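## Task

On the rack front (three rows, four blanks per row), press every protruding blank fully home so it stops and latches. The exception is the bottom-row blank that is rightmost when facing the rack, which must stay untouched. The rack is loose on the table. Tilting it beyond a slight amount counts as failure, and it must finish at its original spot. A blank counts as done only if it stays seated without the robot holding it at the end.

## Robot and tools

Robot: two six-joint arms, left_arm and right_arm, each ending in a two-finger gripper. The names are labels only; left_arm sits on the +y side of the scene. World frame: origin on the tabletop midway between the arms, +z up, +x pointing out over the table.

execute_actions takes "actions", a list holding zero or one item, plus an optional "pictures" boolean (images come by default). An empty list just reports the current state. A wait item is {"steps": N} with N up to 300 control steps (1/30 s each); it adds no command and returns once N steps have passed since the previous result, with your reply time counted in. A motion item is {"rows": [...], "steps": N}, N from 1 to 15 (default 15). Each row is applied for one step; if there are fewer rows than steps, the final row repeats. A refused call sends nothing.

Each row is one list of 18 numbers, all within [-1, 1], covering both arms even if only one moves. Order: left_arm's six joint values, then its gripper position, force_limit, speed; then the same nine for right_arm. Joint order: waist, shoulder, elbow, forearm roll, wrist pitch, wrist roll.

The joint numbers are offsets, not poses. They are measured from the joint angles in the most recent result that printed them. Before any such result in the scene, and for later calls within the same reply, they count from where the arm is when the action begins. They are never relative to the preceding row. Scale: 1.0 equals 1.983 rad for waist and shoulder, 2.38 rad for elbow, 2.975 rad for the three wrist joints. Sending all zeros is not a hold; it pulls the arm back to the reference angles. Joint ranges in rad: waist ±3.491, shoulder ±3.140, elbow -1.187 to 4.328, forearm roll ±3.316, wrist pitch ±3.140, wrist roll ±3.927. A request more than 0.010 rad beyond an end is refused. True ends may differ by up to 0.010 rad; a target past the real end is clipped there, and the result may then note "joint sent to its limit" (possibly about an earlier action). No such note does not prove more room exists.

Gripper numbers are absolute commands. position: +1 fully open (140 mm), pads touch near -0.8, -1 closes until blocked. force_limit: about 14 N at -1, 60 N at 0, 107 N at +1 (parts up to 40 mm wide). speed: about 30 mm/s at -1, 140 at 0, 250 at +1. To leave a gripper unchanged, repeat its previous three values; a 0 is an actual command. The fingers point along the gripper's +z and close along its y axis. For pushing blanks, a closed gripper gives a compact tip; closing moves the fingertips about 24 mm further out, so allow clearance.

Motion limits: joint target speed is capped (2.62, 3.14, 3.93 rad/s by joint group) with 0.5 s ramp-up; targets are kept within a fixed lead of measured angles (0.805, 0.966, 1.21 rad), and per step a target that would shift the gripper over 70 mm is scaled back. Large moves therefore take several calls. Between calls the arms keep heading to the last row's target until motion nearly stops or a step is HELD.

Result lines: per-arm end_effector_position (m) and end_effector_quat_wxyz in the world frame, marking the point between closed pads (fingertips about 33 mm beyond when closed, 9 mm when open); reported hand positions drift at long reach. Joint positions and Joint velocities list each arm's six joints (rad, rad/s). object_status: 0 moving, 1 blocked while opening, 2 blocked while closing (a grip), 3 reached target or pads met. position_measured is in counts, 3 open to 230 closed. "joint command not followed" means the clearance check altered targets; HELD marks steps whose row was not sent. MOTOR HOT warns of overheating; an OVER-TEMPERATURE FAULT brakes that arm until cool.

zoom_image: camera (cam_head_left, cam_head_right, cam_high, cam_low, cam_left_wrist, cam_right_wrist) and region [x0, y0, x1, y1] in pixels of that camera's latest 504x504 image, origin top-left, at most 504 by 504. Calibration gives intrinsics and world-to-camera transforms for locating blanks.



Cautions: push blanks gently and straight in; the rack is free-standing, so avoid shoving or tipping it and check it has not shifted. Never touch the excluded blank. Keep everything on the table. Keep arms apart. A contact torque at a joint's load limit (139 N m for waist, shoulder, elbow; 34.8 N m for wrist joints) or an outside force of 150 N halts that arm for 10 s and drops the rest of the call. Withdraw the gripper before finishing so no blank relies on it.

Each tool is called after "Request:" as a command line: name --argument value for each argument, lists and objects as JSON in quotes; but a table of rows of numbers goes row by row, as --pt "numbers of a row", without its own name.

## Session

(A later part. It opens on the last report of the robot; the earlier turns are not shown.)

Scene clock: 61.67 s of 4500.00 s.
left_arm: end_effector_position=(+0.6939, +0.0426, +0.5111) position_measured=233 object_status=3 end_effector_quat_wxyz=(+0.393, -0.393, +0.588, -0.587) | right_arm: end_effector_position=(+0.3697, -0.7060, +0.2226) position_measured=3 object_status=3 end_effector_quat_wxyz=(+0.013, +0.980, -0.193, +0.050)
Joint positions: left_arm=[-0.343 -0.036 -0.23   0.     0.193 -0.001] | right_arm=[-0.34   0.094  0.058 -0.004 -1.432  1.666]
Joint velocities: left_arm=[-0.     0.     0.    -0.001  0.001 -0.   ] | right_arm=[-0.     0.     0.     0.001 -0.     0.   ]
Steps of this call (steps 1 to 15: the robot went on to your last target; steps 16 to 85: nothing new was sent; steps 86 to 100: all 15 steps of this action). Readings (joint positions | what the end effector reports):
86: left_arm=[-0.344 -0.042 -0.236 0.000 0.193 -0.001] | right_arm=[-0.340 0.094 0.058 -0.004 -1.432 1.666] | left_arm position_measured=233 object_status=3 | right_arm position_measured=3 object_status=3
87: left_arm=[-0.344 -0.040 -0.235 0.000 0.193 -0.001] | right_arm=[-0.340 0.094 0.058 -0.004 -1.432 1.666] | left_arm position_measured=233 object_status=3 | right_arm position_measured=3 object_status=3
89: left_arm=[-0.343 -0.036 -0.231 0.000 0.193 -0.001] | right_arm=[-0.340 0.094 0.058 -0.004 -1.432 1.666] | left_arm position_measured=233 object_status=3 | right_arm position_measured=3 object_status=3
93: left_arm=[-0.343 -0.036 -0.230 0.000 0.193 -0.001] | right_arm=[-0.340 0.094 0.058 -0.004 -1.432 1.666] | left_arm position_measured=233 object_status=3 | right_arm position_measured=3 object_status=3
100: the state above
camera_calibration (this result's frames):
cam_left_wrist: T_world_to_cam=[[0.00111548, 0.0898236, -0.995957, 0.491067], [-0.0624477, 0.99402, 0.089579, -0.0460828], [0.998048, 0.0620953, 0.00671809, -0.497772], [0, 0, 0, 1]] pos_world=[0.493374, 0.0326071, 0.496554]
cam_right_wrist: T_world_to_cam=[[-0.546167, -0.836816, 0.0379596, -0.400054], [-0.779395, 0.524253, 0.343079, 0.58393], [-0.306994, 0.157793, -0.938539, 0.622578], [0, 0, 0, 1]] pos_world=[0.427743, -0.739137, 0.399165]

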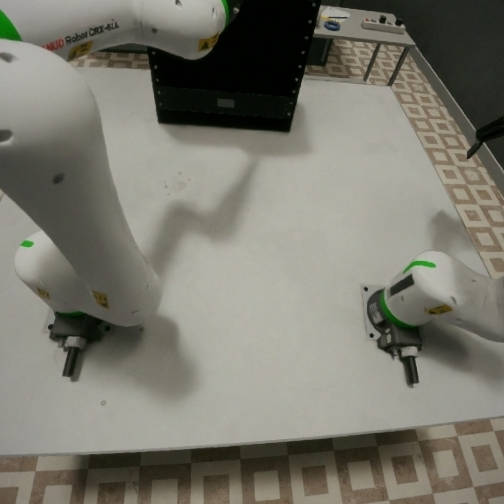

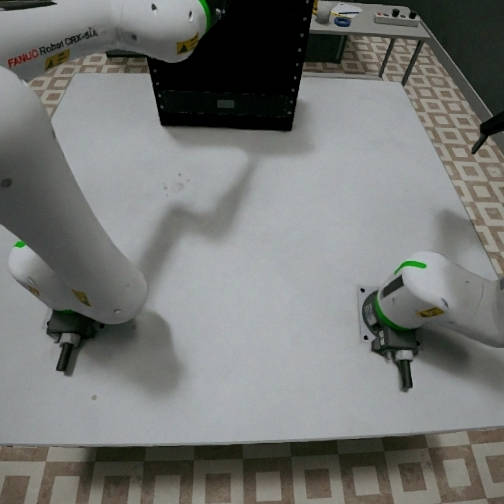

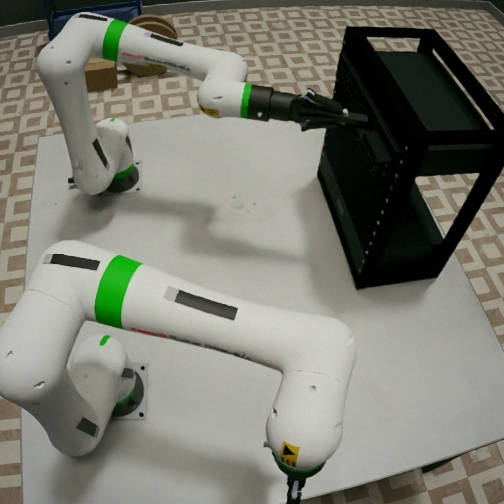

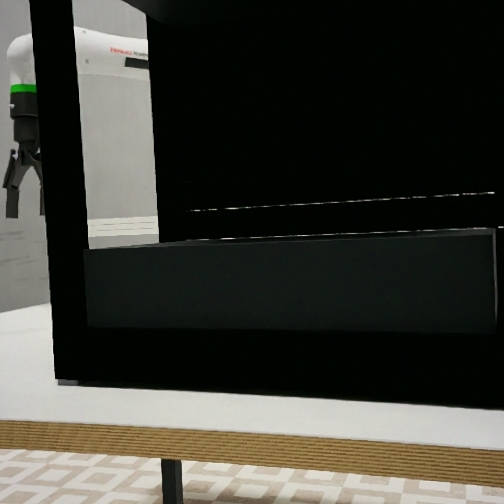

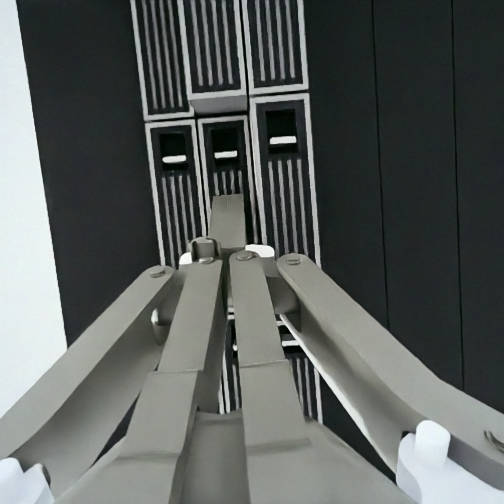

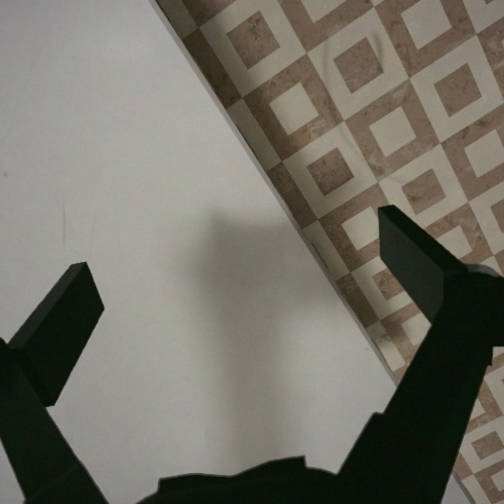

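Request:
execute_actions --actions '[{"rows":[[-0.013,-0.052,-0.04,0,-0.002,0,-1,0,0,0,0,0,0,0,0,1,0,0]]}]' --pictures false

Request:
execute_actions --actions '[{"rows":[[0,0.009,-0.0225,0,0.024,0,-1,0,0,0,0,0,0,0,0,1,0,0]]}]' --pictures false

Request:
execute_actions --actions '[{"rows":[[0.004,0.016,0.012,0,0.001,0,-1,0,0,0,0,0,0,0,0,1,0,0]]}]' --pictures false

Request:
execute_actions --actions '[{"rows":[[0.0065,0.026,0.0202,0,0.001,0,-1,0,0,0,0,0,0,0,0,1,0,0]]}]'

Scene clock: 71.50 s of 4500.00 s.
left_arm: end_effector_position=(+0.6452, +0.0427, +0.5114) position_measured=233 object_status=3 end_effector_quat_wxyz=(+0.386, -0.385, +0.593, -0.593) | right_arm: end_effector_position=(+0.3697, -0.7060, +0.2226) position_measured=3 object_status=3 end_effector_quat_wxyz=(+0.013, +0.980, -0.193, +0.050)
Joint positions: left_arm=[-0.368 -0.139 -0.325  0.     0.187 -0.001] | right_arm=[-0.34   0.094  0.058 -0.004 -1.432  1.666]
Joint velocities: left_arm=[-0.001 -0.    -0.     0.    -0.     0.   ] | right_arm=[-0.     0.    -0.     0.001 -0.    -0.   ]
Steps of this call (steps 1 to 15: the robot went on to your last target; steps 16 to 90: nothing new was sent; then 6.33 s passed at rest; steps 91 to 105: all 15 steps of this action). Readings (joint positions | what the end effector reports):
91: left_arm=[-0.343 -0.036 -0.230 0.000 0.193 -0.001] | right_arm=[-0.340 0.094 0.058 -0.004 -1.432 1.666] | left_arm position_measured=233 object_status=3 | right_arm position_measured=3 object_status=3
92: left_arm=[-0.343 -0.038 -0.232 0.000 0.193 -0.001] | right_arm=[-0.340 0.094 0.058 -0.004 -1.432 1.666] | left_arm position_measured=233 object_status=3 | right_arm position_measured=3 object_status=3
94: left_arm=[-0.348 -0.058 -0.251 0.001 0.192 -0.001] | right_arm=[-0.340 0.094 0.058 -0.004 -1.432 1.666] | left_arm position_measured=233 object_status=3 | right_arm position_measured=3 object_status=3
98: left_arm=[-0.366 -0.131 -0.317 0.000 0.187 -0.001] | right_arm=[-0.340 0.094 0.058 -0.004 -1.432 1.666] | left_arm position_measured=233 object_status=3 | right_arm position_measured=3 object_status=3
105: the state above

Scene clock: 72.00 s of 4500.00 s.
left_arm: end_effector_position=(+0.6457, +0.0425, +0.4824) position_measured=233 object_status=3 end_effector_quat_wxyz=(+0.386, -0.385, +0.593, -0.593) | right_arm: end_effector_position=(+0.3697, -0.7060, +0.2226) position_measured=3 object_status=3 end_effector_quat_wxyz=(+0.013, +0.980, -0.193, +0.050)
Joint positions: left_arm=[-0.368 -0.121 -0.379  0.     0.258 -0.001] | right_arm=[-0.34   0.094  0.058 -0.004 -1.432  1.666]
Joint velocities: left_arm=[ 0.001 -0.001 -0.     0.001  0.     0.   ] | right_arm=[-0.001  0.    -0.     0.     0.    -0.   ]
Steps of this call (steps 1 to 15: all 15 steps of this action). Readings (joint positions | what the end effector reports):
1: left_arm=[-0.368 -0.139 -0.325 0.000 0.187 -0.001] | right_arm=[-0.340 0.094 0.058 -0.004 -1.432 1.666] | left_arm position_measured=233 object_status=3 | right_arm position_measured=3 object_status=3
2: left_arm=[-0.368 -0.138 -0.328 0.000 0.190 -0.001] | right_arm=[-0.340 0.094 0.058 -0.004 -1.432 1.666] | left_arm position_measured=233 object_status=3 | right_arm position_measured=3 object_status=3
4: left_arm=[-0.368 -0.130 -0.351 0.000 0.221 -0.001] | right_arm=[-0.340 0.094 0.058 -0.004 -1.432 1.666] | left_arm position_measured=233 object_status=3 | right_arm position_measured=3 object_status=3
8: left_arm=[-0.368 -0.121 -0.379 0.000 0.258 -0.001] | right_arm=[-0.340 0.094 0.058 -0.004 -1.432 1.666] | left_arm position_measured=233 object_status=3 | right_arm position_measured=3 object_status=3
15: the state above

Scene clock: 72.50 s of 4500.00 s.
left_arm: end_effector_position=(+0.6605, +0.0423, +0.4824) position_measured=233 object_status=3 end_effector_quat_wxyz=(+0.388, -0.388, +0.591, -0.591) | right_arm: end_effector_position=(+0.3697, -0.7060, +0.2226) position_measured=3 object_status=3 end_effector_quat_wxyz=(+0.013, +0.980, -0.193, +0.050)
Joint positions: left_arm=[-0.361 -0.089 -0.35   0.     0.261 -0.001] | right_arm=[-0.34   0.094  0.058 -0.004 -1.432  1.666]
Joint velocities: left_arm=[ 0.001  0.     0.001 -0.    -0.    -0.   ] | right_arm=[-0.001  0.001 -0.     0.001 -0.001 -0.   ]
Steps of this call (steps 1 to 15: all 15 steps of this action). Readings (joint positions | what the end effector reports):
1: left_arm=[-0.368 -0.121 -0.379 0.000 0.258 -0.001] | right_arm=[-0.340 0.094 0.058 -0.004 -1.432 1.666] | left_arm position_measured=233 object_status=3 | right_arm position_measured=3 object_status=3
2: left_arm=[-0.368 -0.119 -0.377 0.000 0.258 -0.001] | right_arm=[-0.340 0.094 0.058 -0.004 -1.432 1.666] | left_arm position_measured=233 object_status=3 | right_arm position_measured=3 object_status=3
4: left_arm=[-0.364 -0.101 -0.361 0.000 0.260 -0.001] | right_arm=[-0.340 0.094 0.058 -0.004 -1.432 1.666] | left_arm position_measured=233 object_status=3 | right_arm position_measured=3 object_status=3
8: left_arm=[-0.361 -0.089 -0.351 0.000 0.261 -0.001] | right_arm=[-0.340 0.094 0.058 -0.004 -1.432 1.666] | left_arm position_measured=233 object_status=3 | right_arm position_measured=3 object_status=3
15: the state above

Scene clock: 73.00 s of 4500.00 s.
left_arm: end_effector_position=(+0.6848, +0.0423, +0.4821) position_measured=233 object_status=3 end_effector_quat_wxyz=(+0.392, -0.392, +0.589, -0.589) | right_arm: end_effector_position=(+0.3697, -0.7060, +0.2226) position_measured=3 object_status=3 end_effector_quat_wxyz=(+0.013, +0.980, -0.193, +0.050)
Joint positions: left_arm=[-0.348 -0.038 -0.302  0.     0.264 -0.001] | right_arm=[-0.34   0.094  0.058 -0.004 -1.432  1.666]
Joint velocities: left_arm=[ 0.001 -0.001 -0.    -0.     0.001 -0.   ] | right_arm=[-0.001  0.     0.     0.     0.    -0.   ]
Steps of this call (steps 1 to 15: all 15 steps of this action). Readings (joint positions | what the end effector reports):
1: left_arm=[-0.361 -0.089 -0.350 0.000 0.261 -0.001] | right_arm=[-0.340 0.094 0.058 -0.004 -1.432 1.666] | left_arm position_measured=233 object_status=3 | right_arm position_measured=3 object_status=3
2: left_arm=[-0.360 -0.087 -0.348 0.000 0.261 -0.001] | right_arm=[-0.340 0.094 0.058 -0.004 -1.432 1.666] | left_arm position_measured=233 object_status=3 | right_arm position_measured=3 object_status=3
4: left_arm=[-0.355 -0.067 -0.329 0.000 0.262 -0.001] | right_arm=[-0.340 0.094 0.058 -0.004 -1.432 1.666] | left_arm position_measured=233 object_status=3 | right_arm position_measured=3 object_status=3
8: left_arm=[-0.348 -0.038 -0.302 0.000 0.264 -0.001] | right_arm=[-0.340 0.094 0.058 -0.004 -1.432 1.666] | left_arm position_measured=233 object_status=3 | right_arm position_measured=3 object_status=3
15: the state above
camera_calibration (this result's frames):
cam_left_wrist: T_world_to_cam=[[0.00271262, 0.0893071, -0.996, 0.461218], [-0.0576692, 0.99436, 0.089003, -0.0467986], [0.998332, 0.0571971, 0.00784759, -0.489021], [0, 0, 0, 1]] pos_world=[0.484255, 0.0333151, 0.467377]
cam_right_wrist: T_world_to_cam=[[-0.546167, -0.836816, 0.0379596, -0.400054], [-0.779395, 0.524253, 0.343079, 0.58393], [-0.306994, 0.157793, -0.938539, 0.622578], [0, 0, 0, 1]] pos_world=[0.427743, -0.739137, 0.399165]

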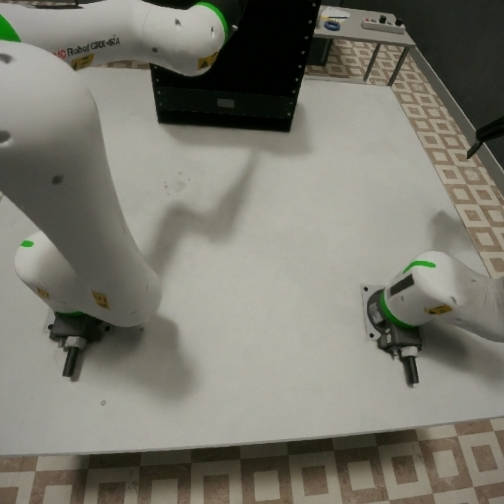

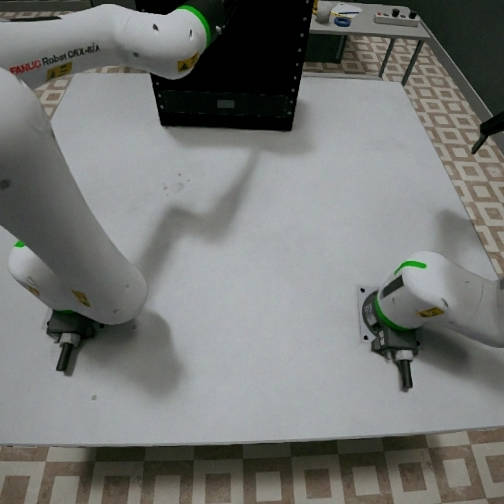

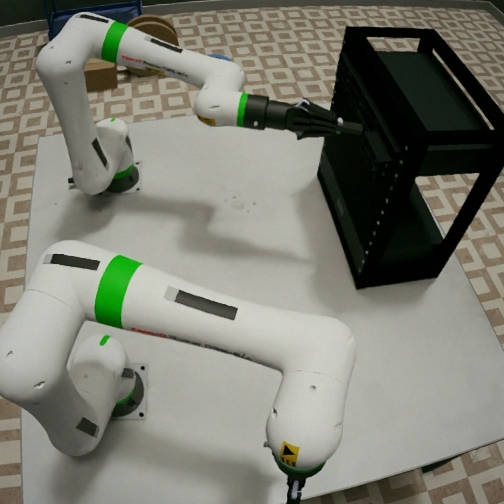

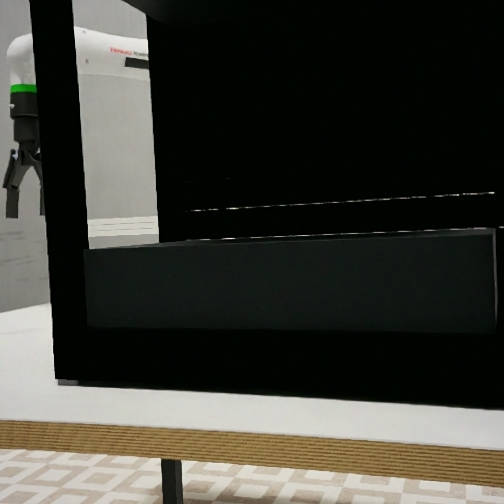

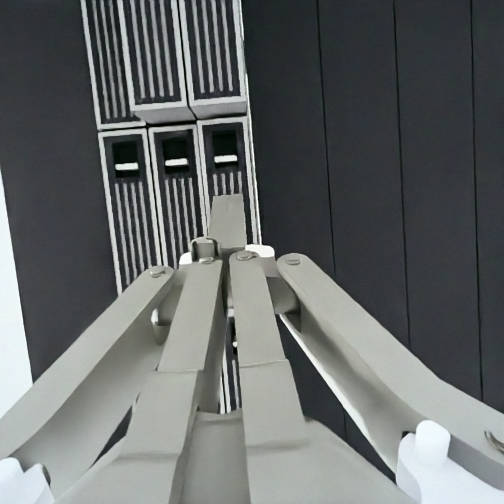

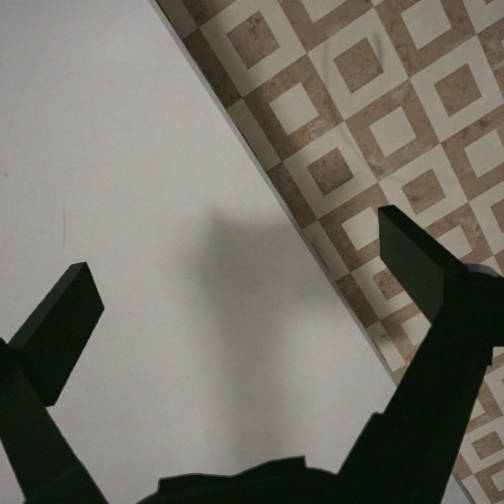

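Request:
execute_actions --actions '[{"rows":[[0.0025,0.0101,0.0082,0,0,0,-1,0,0,0,0,0,0,0,0,1,0,0]]}]' --pictures false

Request:
execute_actions --actions '[{"rows":[[-0.019,-0.07,-0.055,0,-0.002,0,-1,0,0,0,0,0,0,0,0,1,0,0]]}]' --pictures false

Request:
execute_actions --actions '[{"rows":[[-0.0546,0.0738,0.088,0,-0.0215,0,-1,0,0,0,0,0,0,0,0,1,0,0]]}]' --pictures false

Request:
execute_actions --actions '[{"steps":10}]'

Scene clock: 81.10 s of 4500.00 s.
left_arm: end_effector_position=(+0.6943, +0.0424, +0.4820) position_measured=233 object_status=3 end_effector_quat_wxyz=(+0.393, -0.393, +0.588, -0.587) | right_arm: end_effector_position=(+0.3697, -0.7060, +0.2226) position_measured=3 object_status=3 end_effector_quat_wxyz=(+0.013, +0.980, -0.193, +0.050)
Joint positions: left_arm=[-0.343 -0.018 -0.283  0.     0.264 -0.001] | right_arm=[-0.34   0.094  0.058 -0.004 -1.432  1.666]
Joint velocities: left_arm=[ 0.001 -0.     0.001  0.     0.002 -0.   ] | right_arm=[-0.001 -0.    -0.    -0.    -0.001  0.   ]
Steps of this call (steps 1 to 15: the robot went on to your last target; steps 16 to 90: nothing new was sent; then 4.60 s passed at rest; steps 91 to 105: all 15 steps of this action). Readings (joint positions | what the end effector reports):
91: left_arm=[-0.348 -0.038 -0.302 0.000 0.264 -0.001] | right_arm=[-0.340 0.094 0.058 -0.004 -1.432 1.666] | left_arm position_measured=233 object_status=3 | right_arm position_measured=3 object_status=3
92: left_arm=[-0.347 -0.036 -0.300 0.000 0.264 -0.001] | right_arm=[-0.340 0.094 0.058 -0.004 -1.432 1.666] | left_arm position_measured=233 object_status=3 | right_arm position_measured=3 object_status=3
94: left_arm=[-0.344 -0.022 -0.287 0.000 0.264 -0.001] | right_arm=[-0.340 0.094 0.058 -0.004 -1.432 1.666] | left_arm position_measured=233 object_status=3 | right_arm position_measured=3 object_status=3
98: left_arm=[-0.343 -0.018 -0.283 0.000 0.264 -0.001] | right_arm=[-0.340 0.094 0.058 -0.004 -1.432 1.666] | left_arm position_measured=233 object_status=3 | right_arm position_measured=3 object_status=3
105: the state above

Scene clock: 81.60 s of 4500.00 s.
left_arm: end_effector_position=(+0.6277, +0.0412, +0.4810) position_measured=233 object_status=3 end_effector_quat_wxyz=(+0.382, -0.382, +0.595, -0.595) | right_arm: end_effector_position=(+0.3697, -0.7060, +0.2226) position_measured=3 object_status=3 end_effector_quat_wxyz=(+0.013, +0.980, -0.193, +0.050)
Joint positions: left_arm=[-0.38  -0.156 -0.414  0.     0.258 -0.001] | right_arm=[-0.34   0.094  0.058 -0.004 -1.432  1.666]
Joint velocities: left_arm=[-0.001  0.001 -0.001 -0.     0.002 -0.   ] | right_arm=[ 0.001 -0.     0.     0.001  0.001  0.   ]
Steps of this call (steps 1 to 15: all 15 steps of this action). Readings (joint positions | what the end effector reports):
1: left_arm=[-0.343 -0.018 -0.283 0.000 0.264 -0.001] | right_arm=[-0.340 0.094 0.058 -0.004 -1.432 1.666] | left_arm position_measured=233 object_status=3 | right_arm position_measured=3 object_status=3
2: left_arm=[-0.343 -0.019 -0.284 0.000 0.264 -0.001] | right_arm=[-0.340 0.094 0.058 -0.004 -1.432 1.666] | left_arm position_measured=233 object_status=3 | right_arm position_measured=3 object_status=3
4: left_arm=[-0.348 -0.038 -0.302 0.000 0.264 -0.001] | right_arm=[-0.340 0.094 0.058 -0.004 -1.432 1.666] | left_arm position_measured=233 object_status=3 | right_arm position_measured=3 object_status=3
8: left_arm=[-0.372 -0.128 -0.386 0.000 0.259 -0.001] | right_arm=[-0.340 0.094 0.058 -0.004 -1.432 1.666] | left_arm position_measured=233 object_status=3 | right_arm position_measured=3 object_status=3
15: the state above

Scene clock: 82.10 s of 4500.00 s.
left_arm: end_effector_position=(+0.6361, -0.0538, +0.5121) position_measured=233 object_status=3 end_effector_quat_wxyz=(+0.349, -0.349, +0.615, -0.615) | right_arm: end_effector_position=(+0.3697, -0.7060, +0.2226) position_measured=3 object_status=3 end_effector_quat_wxyz=(+0.013, +0.980, -0.193, +0.050)
Joint positions: left_arm=[-0.489 -0.01  -0.204  0.     0.194 -0.001] | right_arm=[-0.34   0.094  0.058 -0.004 -1.432  1.666]
Joint velocities: left_arm=[ 0.001  0.     0.001 -0.    -0.001 -0.   ] | right_arm=[-0.     0.001  0.    -0.001  0.001  0.   ]
Steps of this call (steps 1 to 15: all 15 steps of this action). Readings (joint positions | what the end effector reports):
1: left_arm=[-0.380 -0.156 -0.414 0.000 0.258 -0.001] | right_arm=[-0.340 0.094 0.058 -0.004 -1.432 1.666] | left_arm position_measured=233 object_status=3 | right_arm position_measured=3 object_status=3
2: left_arm=[-0.382 -0.155 -0.411 0.000 0.257 -0.001] | right_arm=[-0.340 0.094 0.058 -0.004 -1.432 1.666] | left_arm position_measured=233 object_status=3 | right_arm position_measured=3 object_status=3
4: left_arm=[-0.395 -0.137 -0.386 0.000 0.250 -0.001] | right_arm=[-0.340 0.094 0.058 -0.004 -1.432 1.666] | left_arm position_measured=233 object_status=3 | right_arm position_measured=3 object_status=3
8: left_arm=[-0.453 -0.058 -0.273 0.000 0.215 -0.001] | right_arm=[-0.340 0.094 0.058 -0.004 -1.432 1.666] | left_arm position_measured=233 object_status=3 | right_arm position_measured=3 object_status=3
15: the state above

Scene clock: 82.43 s of 4500.00 s.
left_arm: end_effector_position=(+0.6361, -0.0538, +0.5121) position_measured=233 object_status=3 end_effector_quat_wxyz=(+0.349, -0.349, +0.615, -0.615) | right_arm: end_effector_position=(+0.3697, -0.7060, +0.2226) position_measured=3 object_status=3 end_effector_quat_wxyz=(+0.013, +0.980, -0.193, +0.050)
Joint positions: left_arm=[-0.489 -0.01  -0.204  0.     0.194 -0.001] | right_arm=[-0.34   0.094  0.058 -0.004 -1.432  1.666]
Joint velocities: left_arm=[ 0.001 -0.     0.    -0.001  0.     0.   ] | right_arm=[-0.001  0.     0.     0.    -0.001 -0.   ]
Steps of this call (steps 1 to 10: the robot went on to your last target). Readings (joint positions | what the end effector reports):
1: left_arm=[-0.489 -0.010 -0.204 0.000 0.194 -0.001] | right_arm=[-0.340 0.094 0.058 -0.004 -1.432 1.666] | left_arm position_measured=233 object_status=3 | right_arm position_measured=3 object_status=3
2: left_arm=[-0.489 -0.010 -0.204 0.000 0.194 -0.001] | right_arm=[-0.340 0.094 0.058 -0.004 -1.432 1.666] | left_arm position_measured=233 object_status=3 | right_arm position_measured=3 object_status=3
4: left_arm=[-0.489 -0.010 -0.204 0.000 0.194 -0.001] | right_arm=[-0.340 0.094 0.058 -0.004 -1.432 1.666] | left_arm position_measured=233 object_status=3 | right_arm position_measured=3 object_status=3
8: left_arm=[-0.489 -0.010 -0.204 0.000 0.194 -0.001] | right_arm=[-0.340 0.094 0.058 -0.004 -1.432 1.666] | left_arm position_measured=233 object_status=3 | right_arm position_measured=3 object_status=3
10: the state above
camera_calibration (this result's frames):
cam_left_wrist: T_world_to_cam=[[0.01566, 0.0877506, -0.996019, 0.491489], [0.0825877, 0.992624, 0.08875, -0.0458589], [0.996461, -0.0836488, 0.00829734, -0.441736], [0, 0, 0, 1]] pos_world=[0.436263, -0.0345584, 0.497268]
cam_right_wrist: T_world_to_cam=[[-0.546167, -0.836816, 0.0379597, -0.400054], [-0.779395, 0.524252, 0.343079, 0.58393], [-0.306994, 0.157793, -0.938539, 0.622577], [0, 0, 0, 1]] pos_world=[0.427743, -0.739137, 0.399165]

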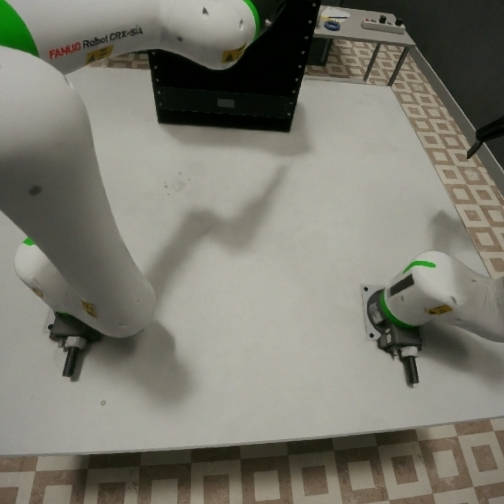

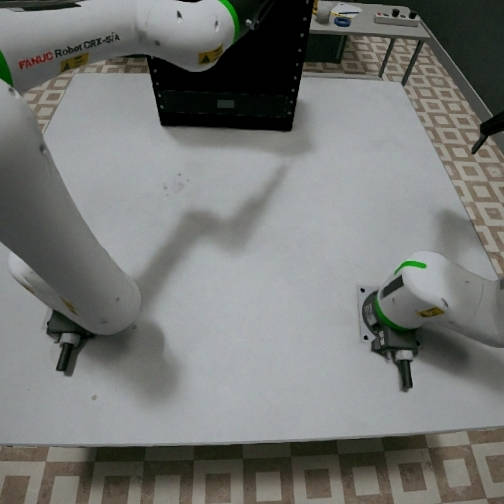

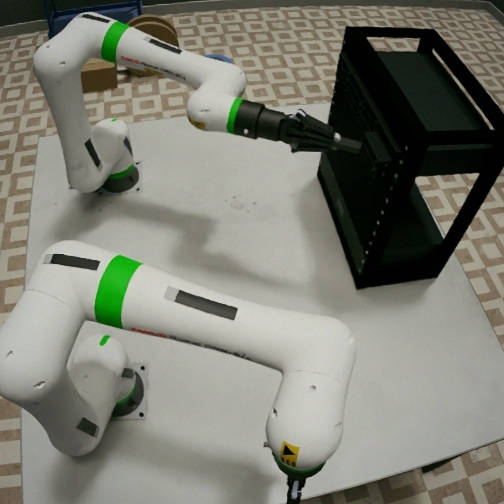

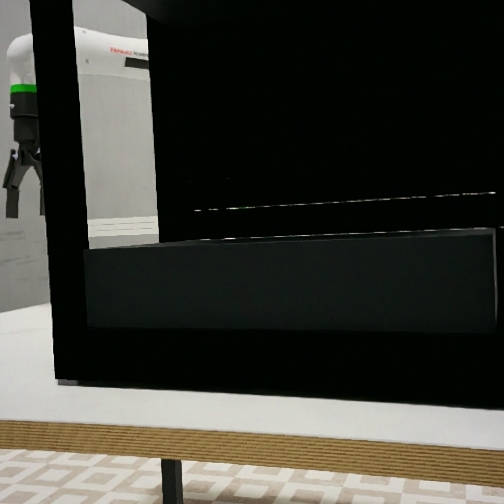

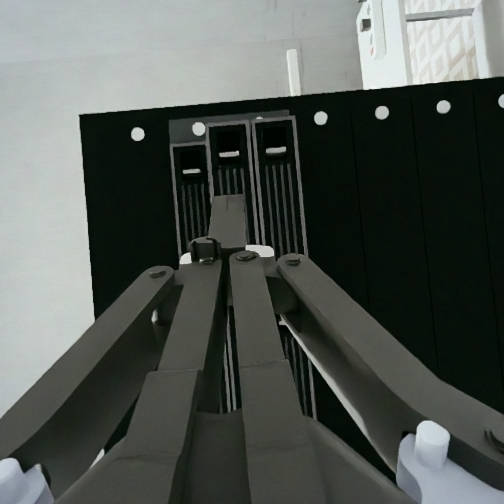

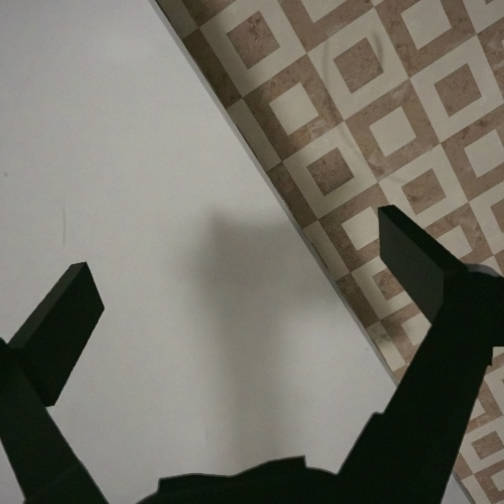

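Request:
execute_actions --actions '[{"rows":[[0.0062,0.02,0.015,0,0.0013,0,-1,0,0,0,0,0,0,0,0,1,0,0]]}]' --pictures false

Request:
execute_actions --actions '[{"rows":[[0.0076,0.024,0.0225,0,-0.002,0,-1,0,0,0,0,0,0,0,0,1,0,0]]}]'

Request:
zoom_image --camera "cam_left_wrist" --region '[130,60,330,260]'

Scene clock: 87.53 s of 4500.00 s.
left_arm: end_effector_position=(+0.6560, -0.0545, +0.5103) position_measured=233 object_status=3 end_effector_quat_wxyz=(+0.353, -0.353, +0.613, -0.613) | right_arm: end_effector_position=(+0.3697, -0.7060, +0.2226) position_measured=3 object_status=3 end_effector_quat_wxyz=(+0.013, +0.980, -0.193, +0.050)
Joint positions: left_arm=[-0.476  0.029 -0.169  0.     0.198 -0.001] | right_arm=[-0.34   0.094  0.058 -0.004 -1.432  1.666]
Joint velocities: left_arm=[ 0.    -0.     0.001  0.001 -0.001  0.   ] | right_arm=[-0.     0.    -0.    -0.001 -0.001  0.   ]
Steps of this call (steps 1 to 15: the robot went on to your last target; steps 16 to 90: nothing new was sent; then 1.60 s passed at rest; steps 91 to 105: all 15 steps of this action). Readings (joint positions | what the end effector reports):
91: left_arm=[-0.489 -0.010 -0.204 0.000 0.194 -0.001] | right_arm=[-0.340 0.094 0.058 -0.004 -1.432 1.666] | left_arm position_measured=233 object_status=3 | right_arm position_measured=3 object_status=3
92: left_arm=[-0.488 -0.008 -0.202 0.000 0.194 -0.001] | right_arm=[-0.340 0.094 0.058 -0.004 -1.432 1.666] | left_arm position_measured=233 object_status=3 | right_arm position_measured=3 object_status=3
94: left_arm=[-0.482 0.012 -0.184 0.000 0.196 -0.001] | right_arm=[-0.340 0.094 0.058 -0.004 -1.432 1.666] | left_arm position_measured=233 object_status=3 | right_arm position_measured=3 object_status=3
98: left_arm=[-0.476 0.029 -0.169 0.000 0.198 -0.001] | right_arm=[-0.340 0.094 0.058 -0.004 -1.432 1.666] | left_arm position_measured=233 object_status=3 | right_arm position_measured=3 object_status=3
105: the state above

Scene clock: 88.03 s of 4500.00 s.
left_arm: end_effector_position=(+0.6811, -0.0549, +0.5117) position_measured=233 object_status=3 end_effector_quat_wxyz=(+0.358, -0.357, +0.610, -0.610) | right_arm: end_effector_position=(+0.3697, -0.7060, +0.2226) position_measured=3 object_status=3 end_effector_quat_wxyz=(+0.013, +0.980, -0.193, +0.050)
Joint positions: left_arm=[-0.461  0.077 -0.115  0.     0.192 -0.001] | right_arm=[-0.34   0.094  0.058 -0.004 -1.432  1.666]
Joint velocities: left_arm=[-0.001  0.     0.002 -0.001  0.     0.   ] | right_arm=[ 0.001 -0.     0.    -0.001 -0.     0.   ]
Steps of this call (steps 1 to 15: all 15 steps of this action). Readings (joint positions | what the end effector reports):
1: left_arm=[-0.476 0.030 -0.168 0.000 0.198 -0.001] | right_arm=[-0.340 0.094 0.058 -0.004 -1.432 1.666] | left_arm position_measured=233 object_status=3 | right_arm position_measured=3 object_status=3
2: left_arm=[-0.476 0.032 -0.166 0.000 0.198 -0.001] | right_arm=[-0.340 0.094 0.058 -0.004 -1.432 1.666] | left_arm position_measured=233 object_status=3 | right_arm position_measured=3 object_status=3
4: left_arm=[-0.469 0.052 -0.143 0.000 0.195 -0.001] | right_arm=[-0.340 0.094 0.058 -0.004 -1.432 1.666] | left_arm position_measured=233 object_status=3 | right_arm position_measured=3 object_status=3
8: left_arm=[-0.461 0.077 -0.115 0.000 0.192 -0.001] | right_arm=[-0.340 0.094 0.058 -0.004 -1.432 1.666] | left_arm position_measured=233 object_status=3 | right_arm position_measured=3 object_status=3
15: the state above
camera_calibration (this result's frames):
cam_left_wrist: T_world_to_cam=[[0.0131257, 0.0882211, -0.996014, 0.492208], [0.0555014, 0.9945, 0.0888184, -0.0299775], [0.998372, -0.056446, 0.00815712, -0.486356], [0, 0, 0, 1]] pos_world=[0.480768, -0.0410633, 0.496876]
cam_right_wrist: T_world_to_cam=[[-0.546167, -0.836816, 0.0379597, -0.400054], [-0.779395, 0.524253, 0.343079, 0.58393], [-0.306994, 0.157793, -0.938539, 0.622577], [0, 0, 0, 1]] pos_world=[0.427743, -0.739137, 0.399165]

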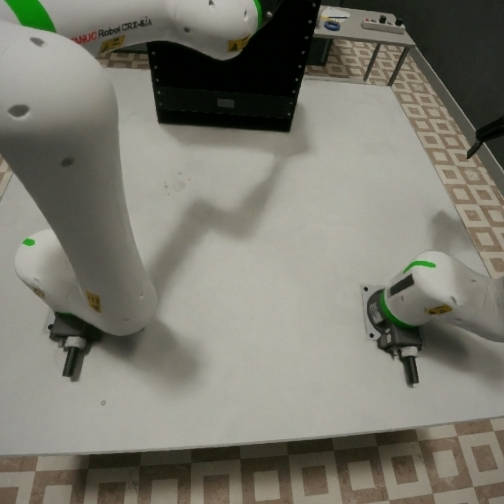

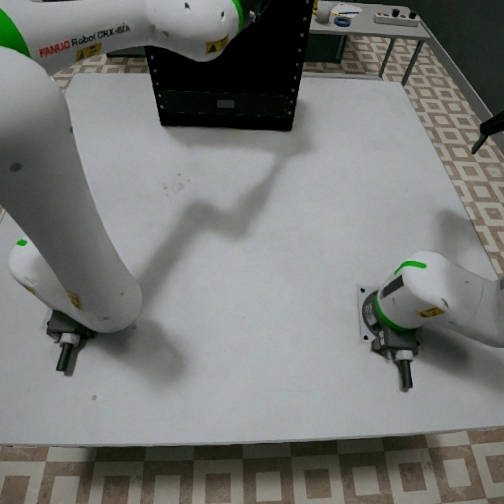

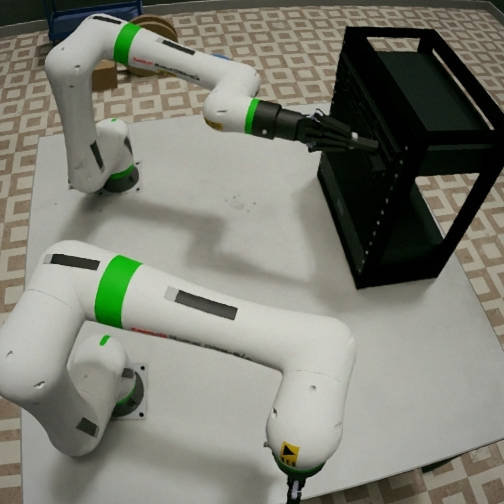

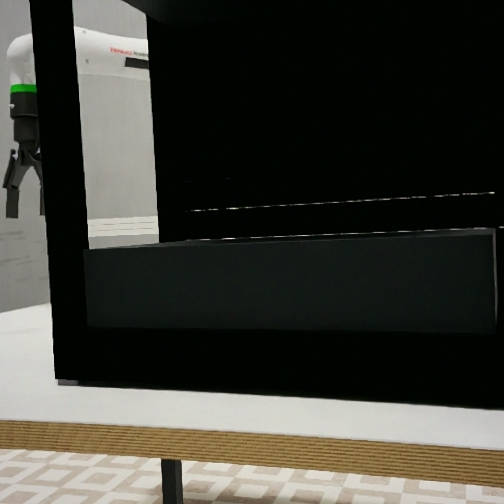

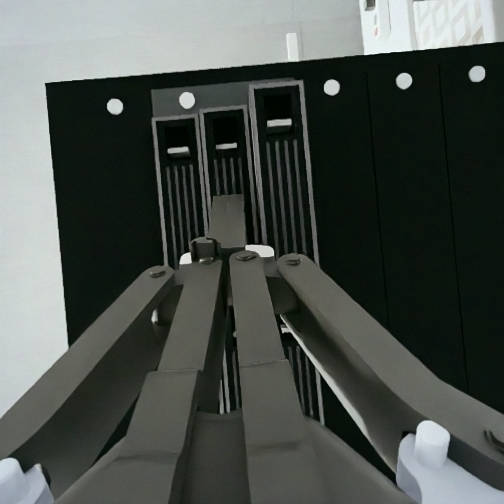

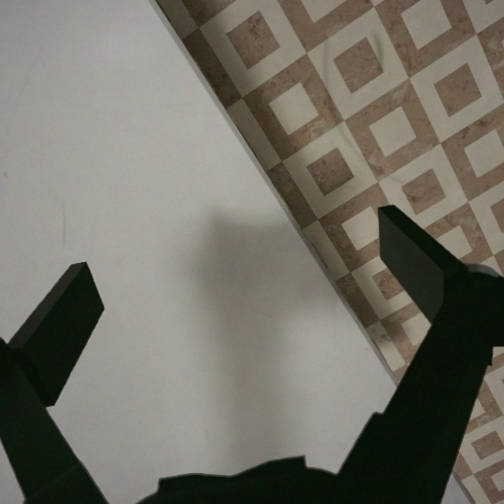

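Region (130, 60, 330, 260) of cam_left_wrist's 504x504 image, scaled by 2.520, with more detail than that image has.

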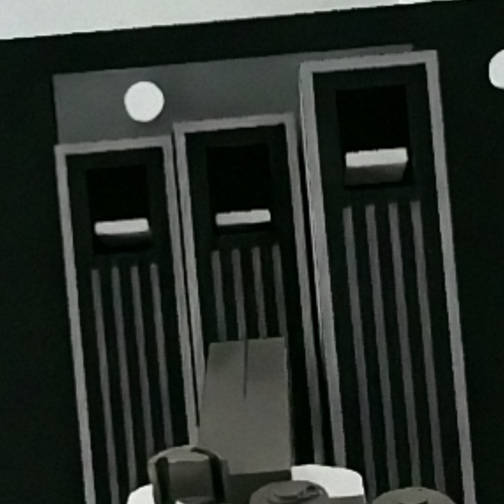

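Request:
execute_actions --actions '[{"rows":[[0.0021,0.0067,0.0061,0,-0.0004,0,-1,0,0,0,0,0,0,0,0,1,0,0]]}]'

Request:
zoom_image --camera "cam_left_wrist" --region '[130,60,330,260]'

Scene clock: 91.57 s of 4500.00 s.
left_arm: end_effector_position=(+0.6880, -0.0549, +0.5118) position_measured=233 object_status=3 end_effector_quat_wxyz=(+0.359, -0.359, +0.609, -0.609) | right_arm: end_effector_position=(+0.3697, -0.7060, +0.2226) position_measured=3 object_status=3 end_effector_quat_wxyz=(+0.013, +0.980, -0.193, +0.050)
Joint positions: left_arm=[-0.457  0.09  -0.1    0.     0.191 -0.001] | right_arm=[-0.34   0.094  0.058 -0.004 -1.432  1.666]
Joint velocities: left_arm=[-0.001  0.    -0.001 -0.     0.    -0.   ] | right_arm=[ 0.001  0.001 -0.     0.001  0.    -0.   ]
Steps of this call (steps 1 to 15: the robot went on to your last target; steps 16 to 90: nothing new was sent; then 0.03 s passed at rest; steps 91 to 105: all 15 steps of this action). Readings (joint positions | what the end effector reports):
91: left_arm=[-0.461 0.077 -0.115 0.000 0.192 -0.001] | right_arm=[-0.340 0.094 0.058 -0.004 -1.432 1.666] | left_arm position_measured=233 object_status=3 | right_arm position_measured=3 object_status=3
92: left_arm=[-0.461 0.079 -0.113 0.000 0.192 -0.001] | right_arm=[-0.340 0.094 0.058 -0.004 -1.432 1.666] | left_arm position_measured=233 object_status=3 | right_arm position_measured=3 object_status=3
94: left_arm=[-0.458 0.089 -0.102 0.000 0.192 -0.001] | right_arm=[-0.340 0.094 0.058 -0.004 -1.432 1.666] | left_arm position_measured=233 object_status=3 | right_arm position_measured=3 object_status=3
98: left_arm=[-0.457 0.090 -0.100 0.000 0.191 -0.001] | right_arm=[-0.340 0.094 0.058 -0.004 -1.432 1.666] | left_arm position_measured=233 object_status=3 | right_arm position_measured=3 object_status=3
105: the state above
camera_calibration (this result's frames):
cam_left_wrist: T_world_to_cam=[[0.0128582, 0.0882193, -0.996018, 0.492432], [0.051349, 0.994728, 0.0887679, -0.0274856], [0.998598, -0.0522859, 0.00826047, -0.493267], [0, 0, 0, 1]] pos_world=[0.487655, -0.0418922, 0.496986]
cam_right_wrist: T_world_to_cam=[[-0.546167, -0.836816, 0.0379597, -0.400054], [-0.779395, 0.524252, 0.343079, 0.58393], [-0.306995, 0.157793, -0.938539, 0.622577], [0, 0, 0, 1]] pos_world=[0.427743, -0.739137, 0.399165]

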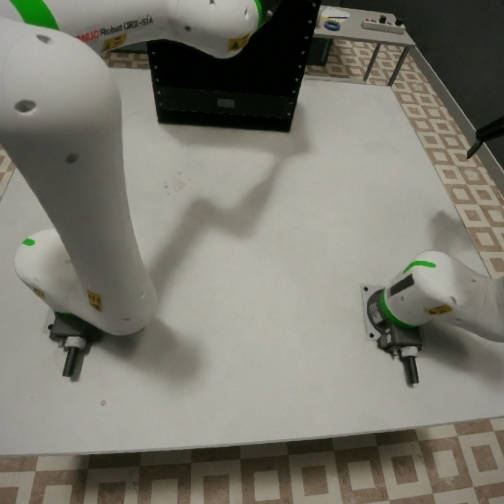

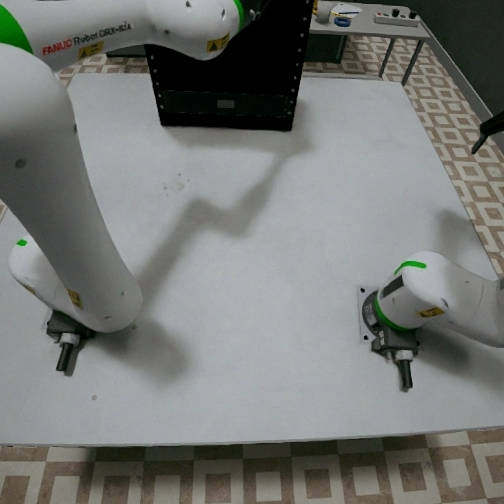

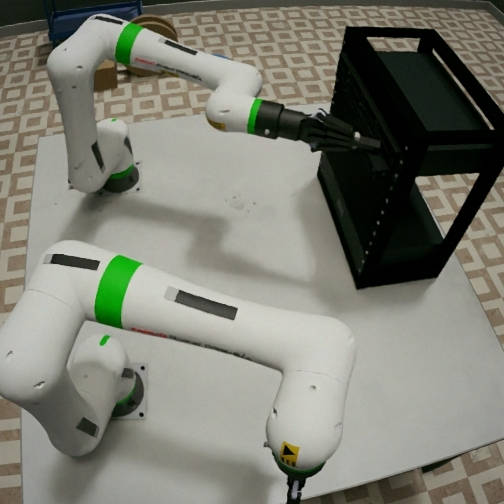

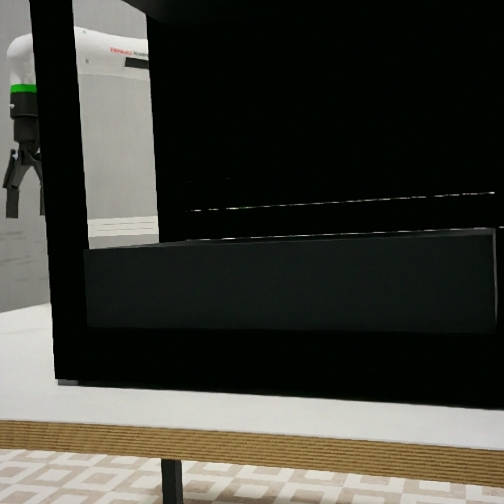

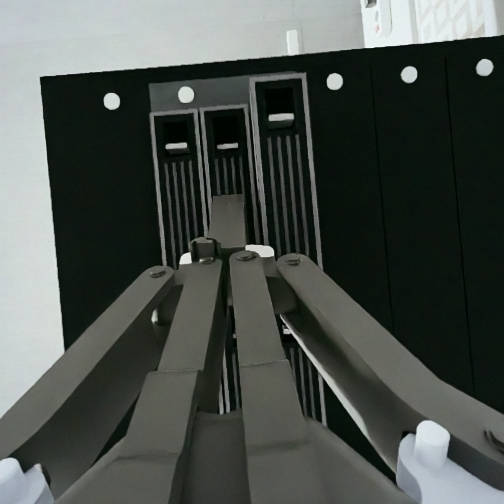

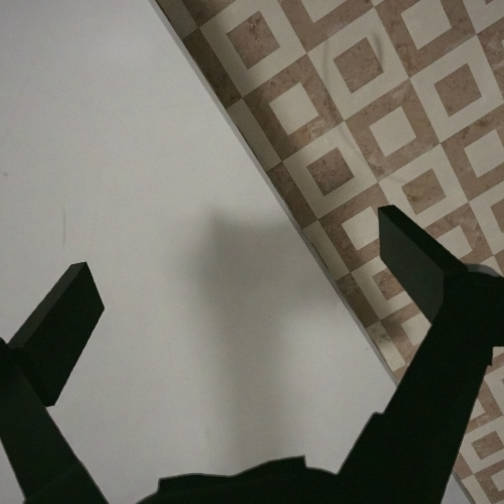

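Region (130, 60, 330, 260) of cam_left_wrist's 504x504 image, scaled by 2.520, with more detail than that image has.

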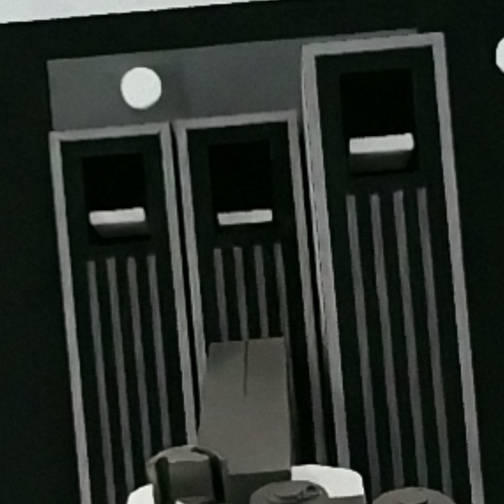

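Request:
execute_actions --actions '[{"rows":[[0.0008,0.0024,0.0022,0,0,0,-1,0,0,0,0,0,0,0,0,1,0,0]]}]'

Request:
zoom_image --camera "cam_left_wrist" --region '[130,60,330,260]'

Scene clock: 97.97 s of 4500.00 s.
left_arm: end_effector_position=(+0.6905, -0.0548, +0.5120) position_measured=233 object_status=3 end_effector_quat_wxyz=(+0.359, -0.359, +0.609, -0.609) | right_arm: end_effector_position=(+0.3697, -0.7060, +0.2226) position_measured=3 object_status=3 end_effector_quat_wxyz=(+0.013, +0.980, -0.193, +0.050)
Joint positions: left_arm=[-0.456  0.095 -0.095  0.     0.191 -0.001] | right_arm=[-0.34   0.094  0.058 -0.004 -1.432  1.666]
Joint velocities: left_arm=[-0.    -0.     0.001  0.001 -0.001  0.   ] | right_arm=[ 0.001 -0.    -0.    -0.    -0.001 -0.   ]
Steps of this call (steps 1 to 15: the robot went on to your last target; steps 16 to 90: nothing new was sent; then 2.90 s passed at rest; steps 91 to 105: all 15 steps of this action). Readings (joint positions | what the end effector reports):
91: left_arm=[-0.457 0.090 -0.100 0.000 0.191 -0.001] | right_arm=[-0.340 0.094 0.058 -0.004 -1.432 1.666] | left_arm position_measured=233 object_status=3 | right_arm position_measured=3 object_status=3
92: left_arm=[-0.457 0.092 -0.099 0.000 0.191 -0.001] | right_arm=[-0.340 0.094 0.058 -0.004 -1.432 1.666] | left_arm position_measured=233 object_status=3 | right_arm position_measured=3 object_status=3
94: left_arm=[-0.456 0.095 -0.096 0.000 0.191 -0.001] | right_arm=[-0.340 0.094 0.058 -0.004 -1.432 1.666] | left_arm position_measured=233 object_status=3 | right_arm position_measured=3 object_status=3
98: left_arm=[-0.456 0.095 -0.095 0.000 0.191 -0.001] | right_arm=[-0.340 0.094 0.058 -0.004 -1.432 1.666] | left_arm position_measured=233 object_status=3 | right_arm position_measured=3 object_status=3
105: the state above
camera_calibration (this result's frames):
cam_left_wrist: T_world_to_cam=[[0.0130878, 0.0880379, -0.996031, 0.492419], [0.0498152, 0.994822, 0.0885856, -0.0265007], [0.998673, -0.0507769, 0.00863443, -0.495916], [0, 0, 0, 1]] pos_world=[0.490133, -0.0421691, 0.497094]
cam_right_wrist: T_world_to_cam=[[-0.546167, -0.836816, 0.0379596, -0.400054], [-0.779395, 0.524253, 0.343079, 0.58393], [-0.306994, 0.157793, -0.938539, 0.622578], [0, 0, 0, 1]] pos_world=[0.427743, -0.739137, 0.399165]

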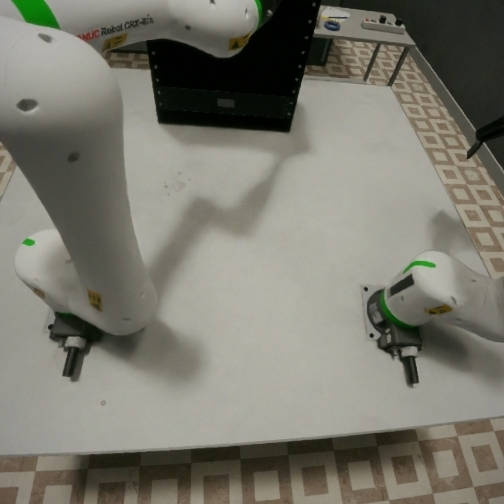

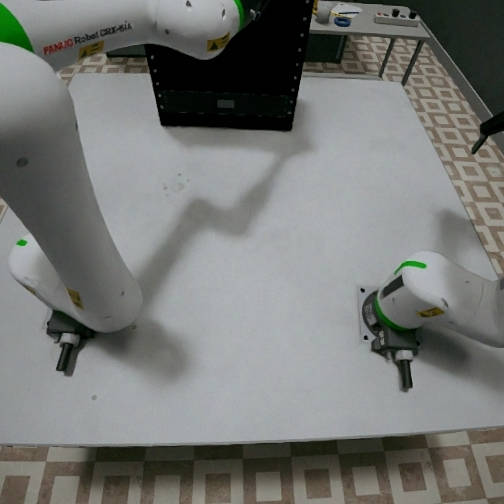

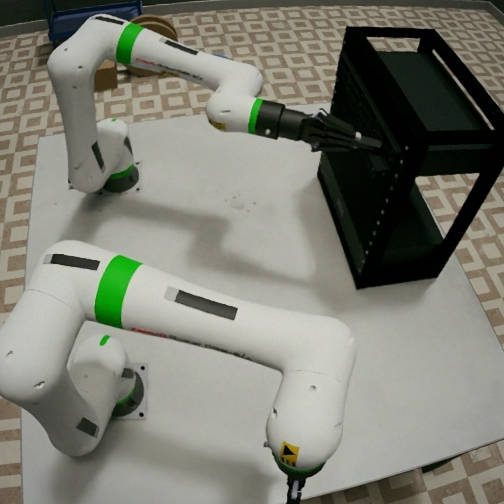

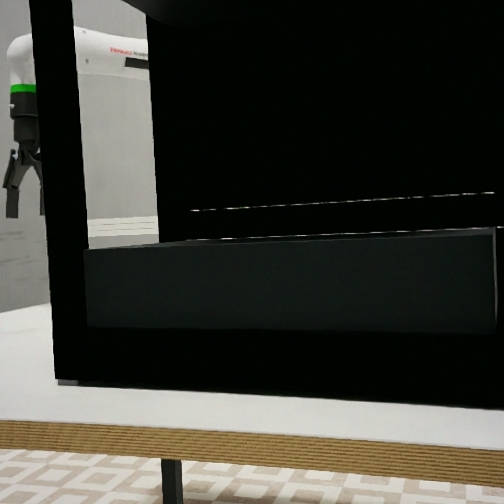

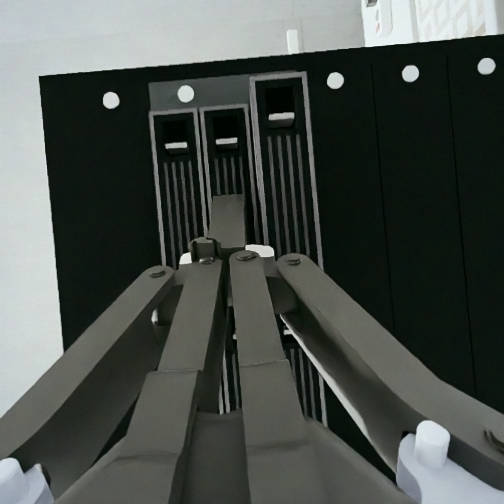

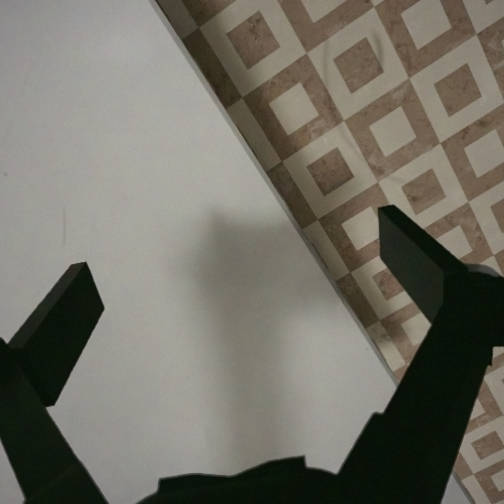

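Region (130, 60, 330, 260) of cam_left_wrist's 504x504 image, scaled by 2.520, with more detail than that image has.

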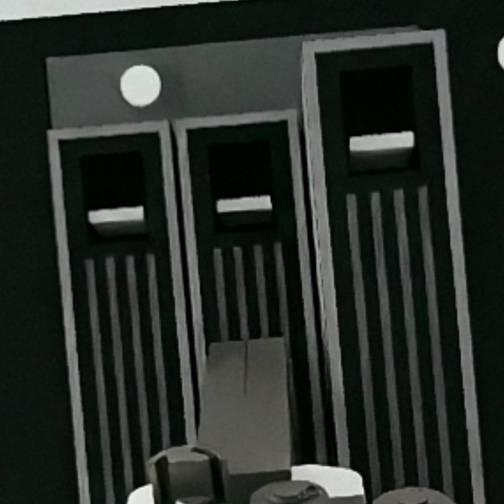

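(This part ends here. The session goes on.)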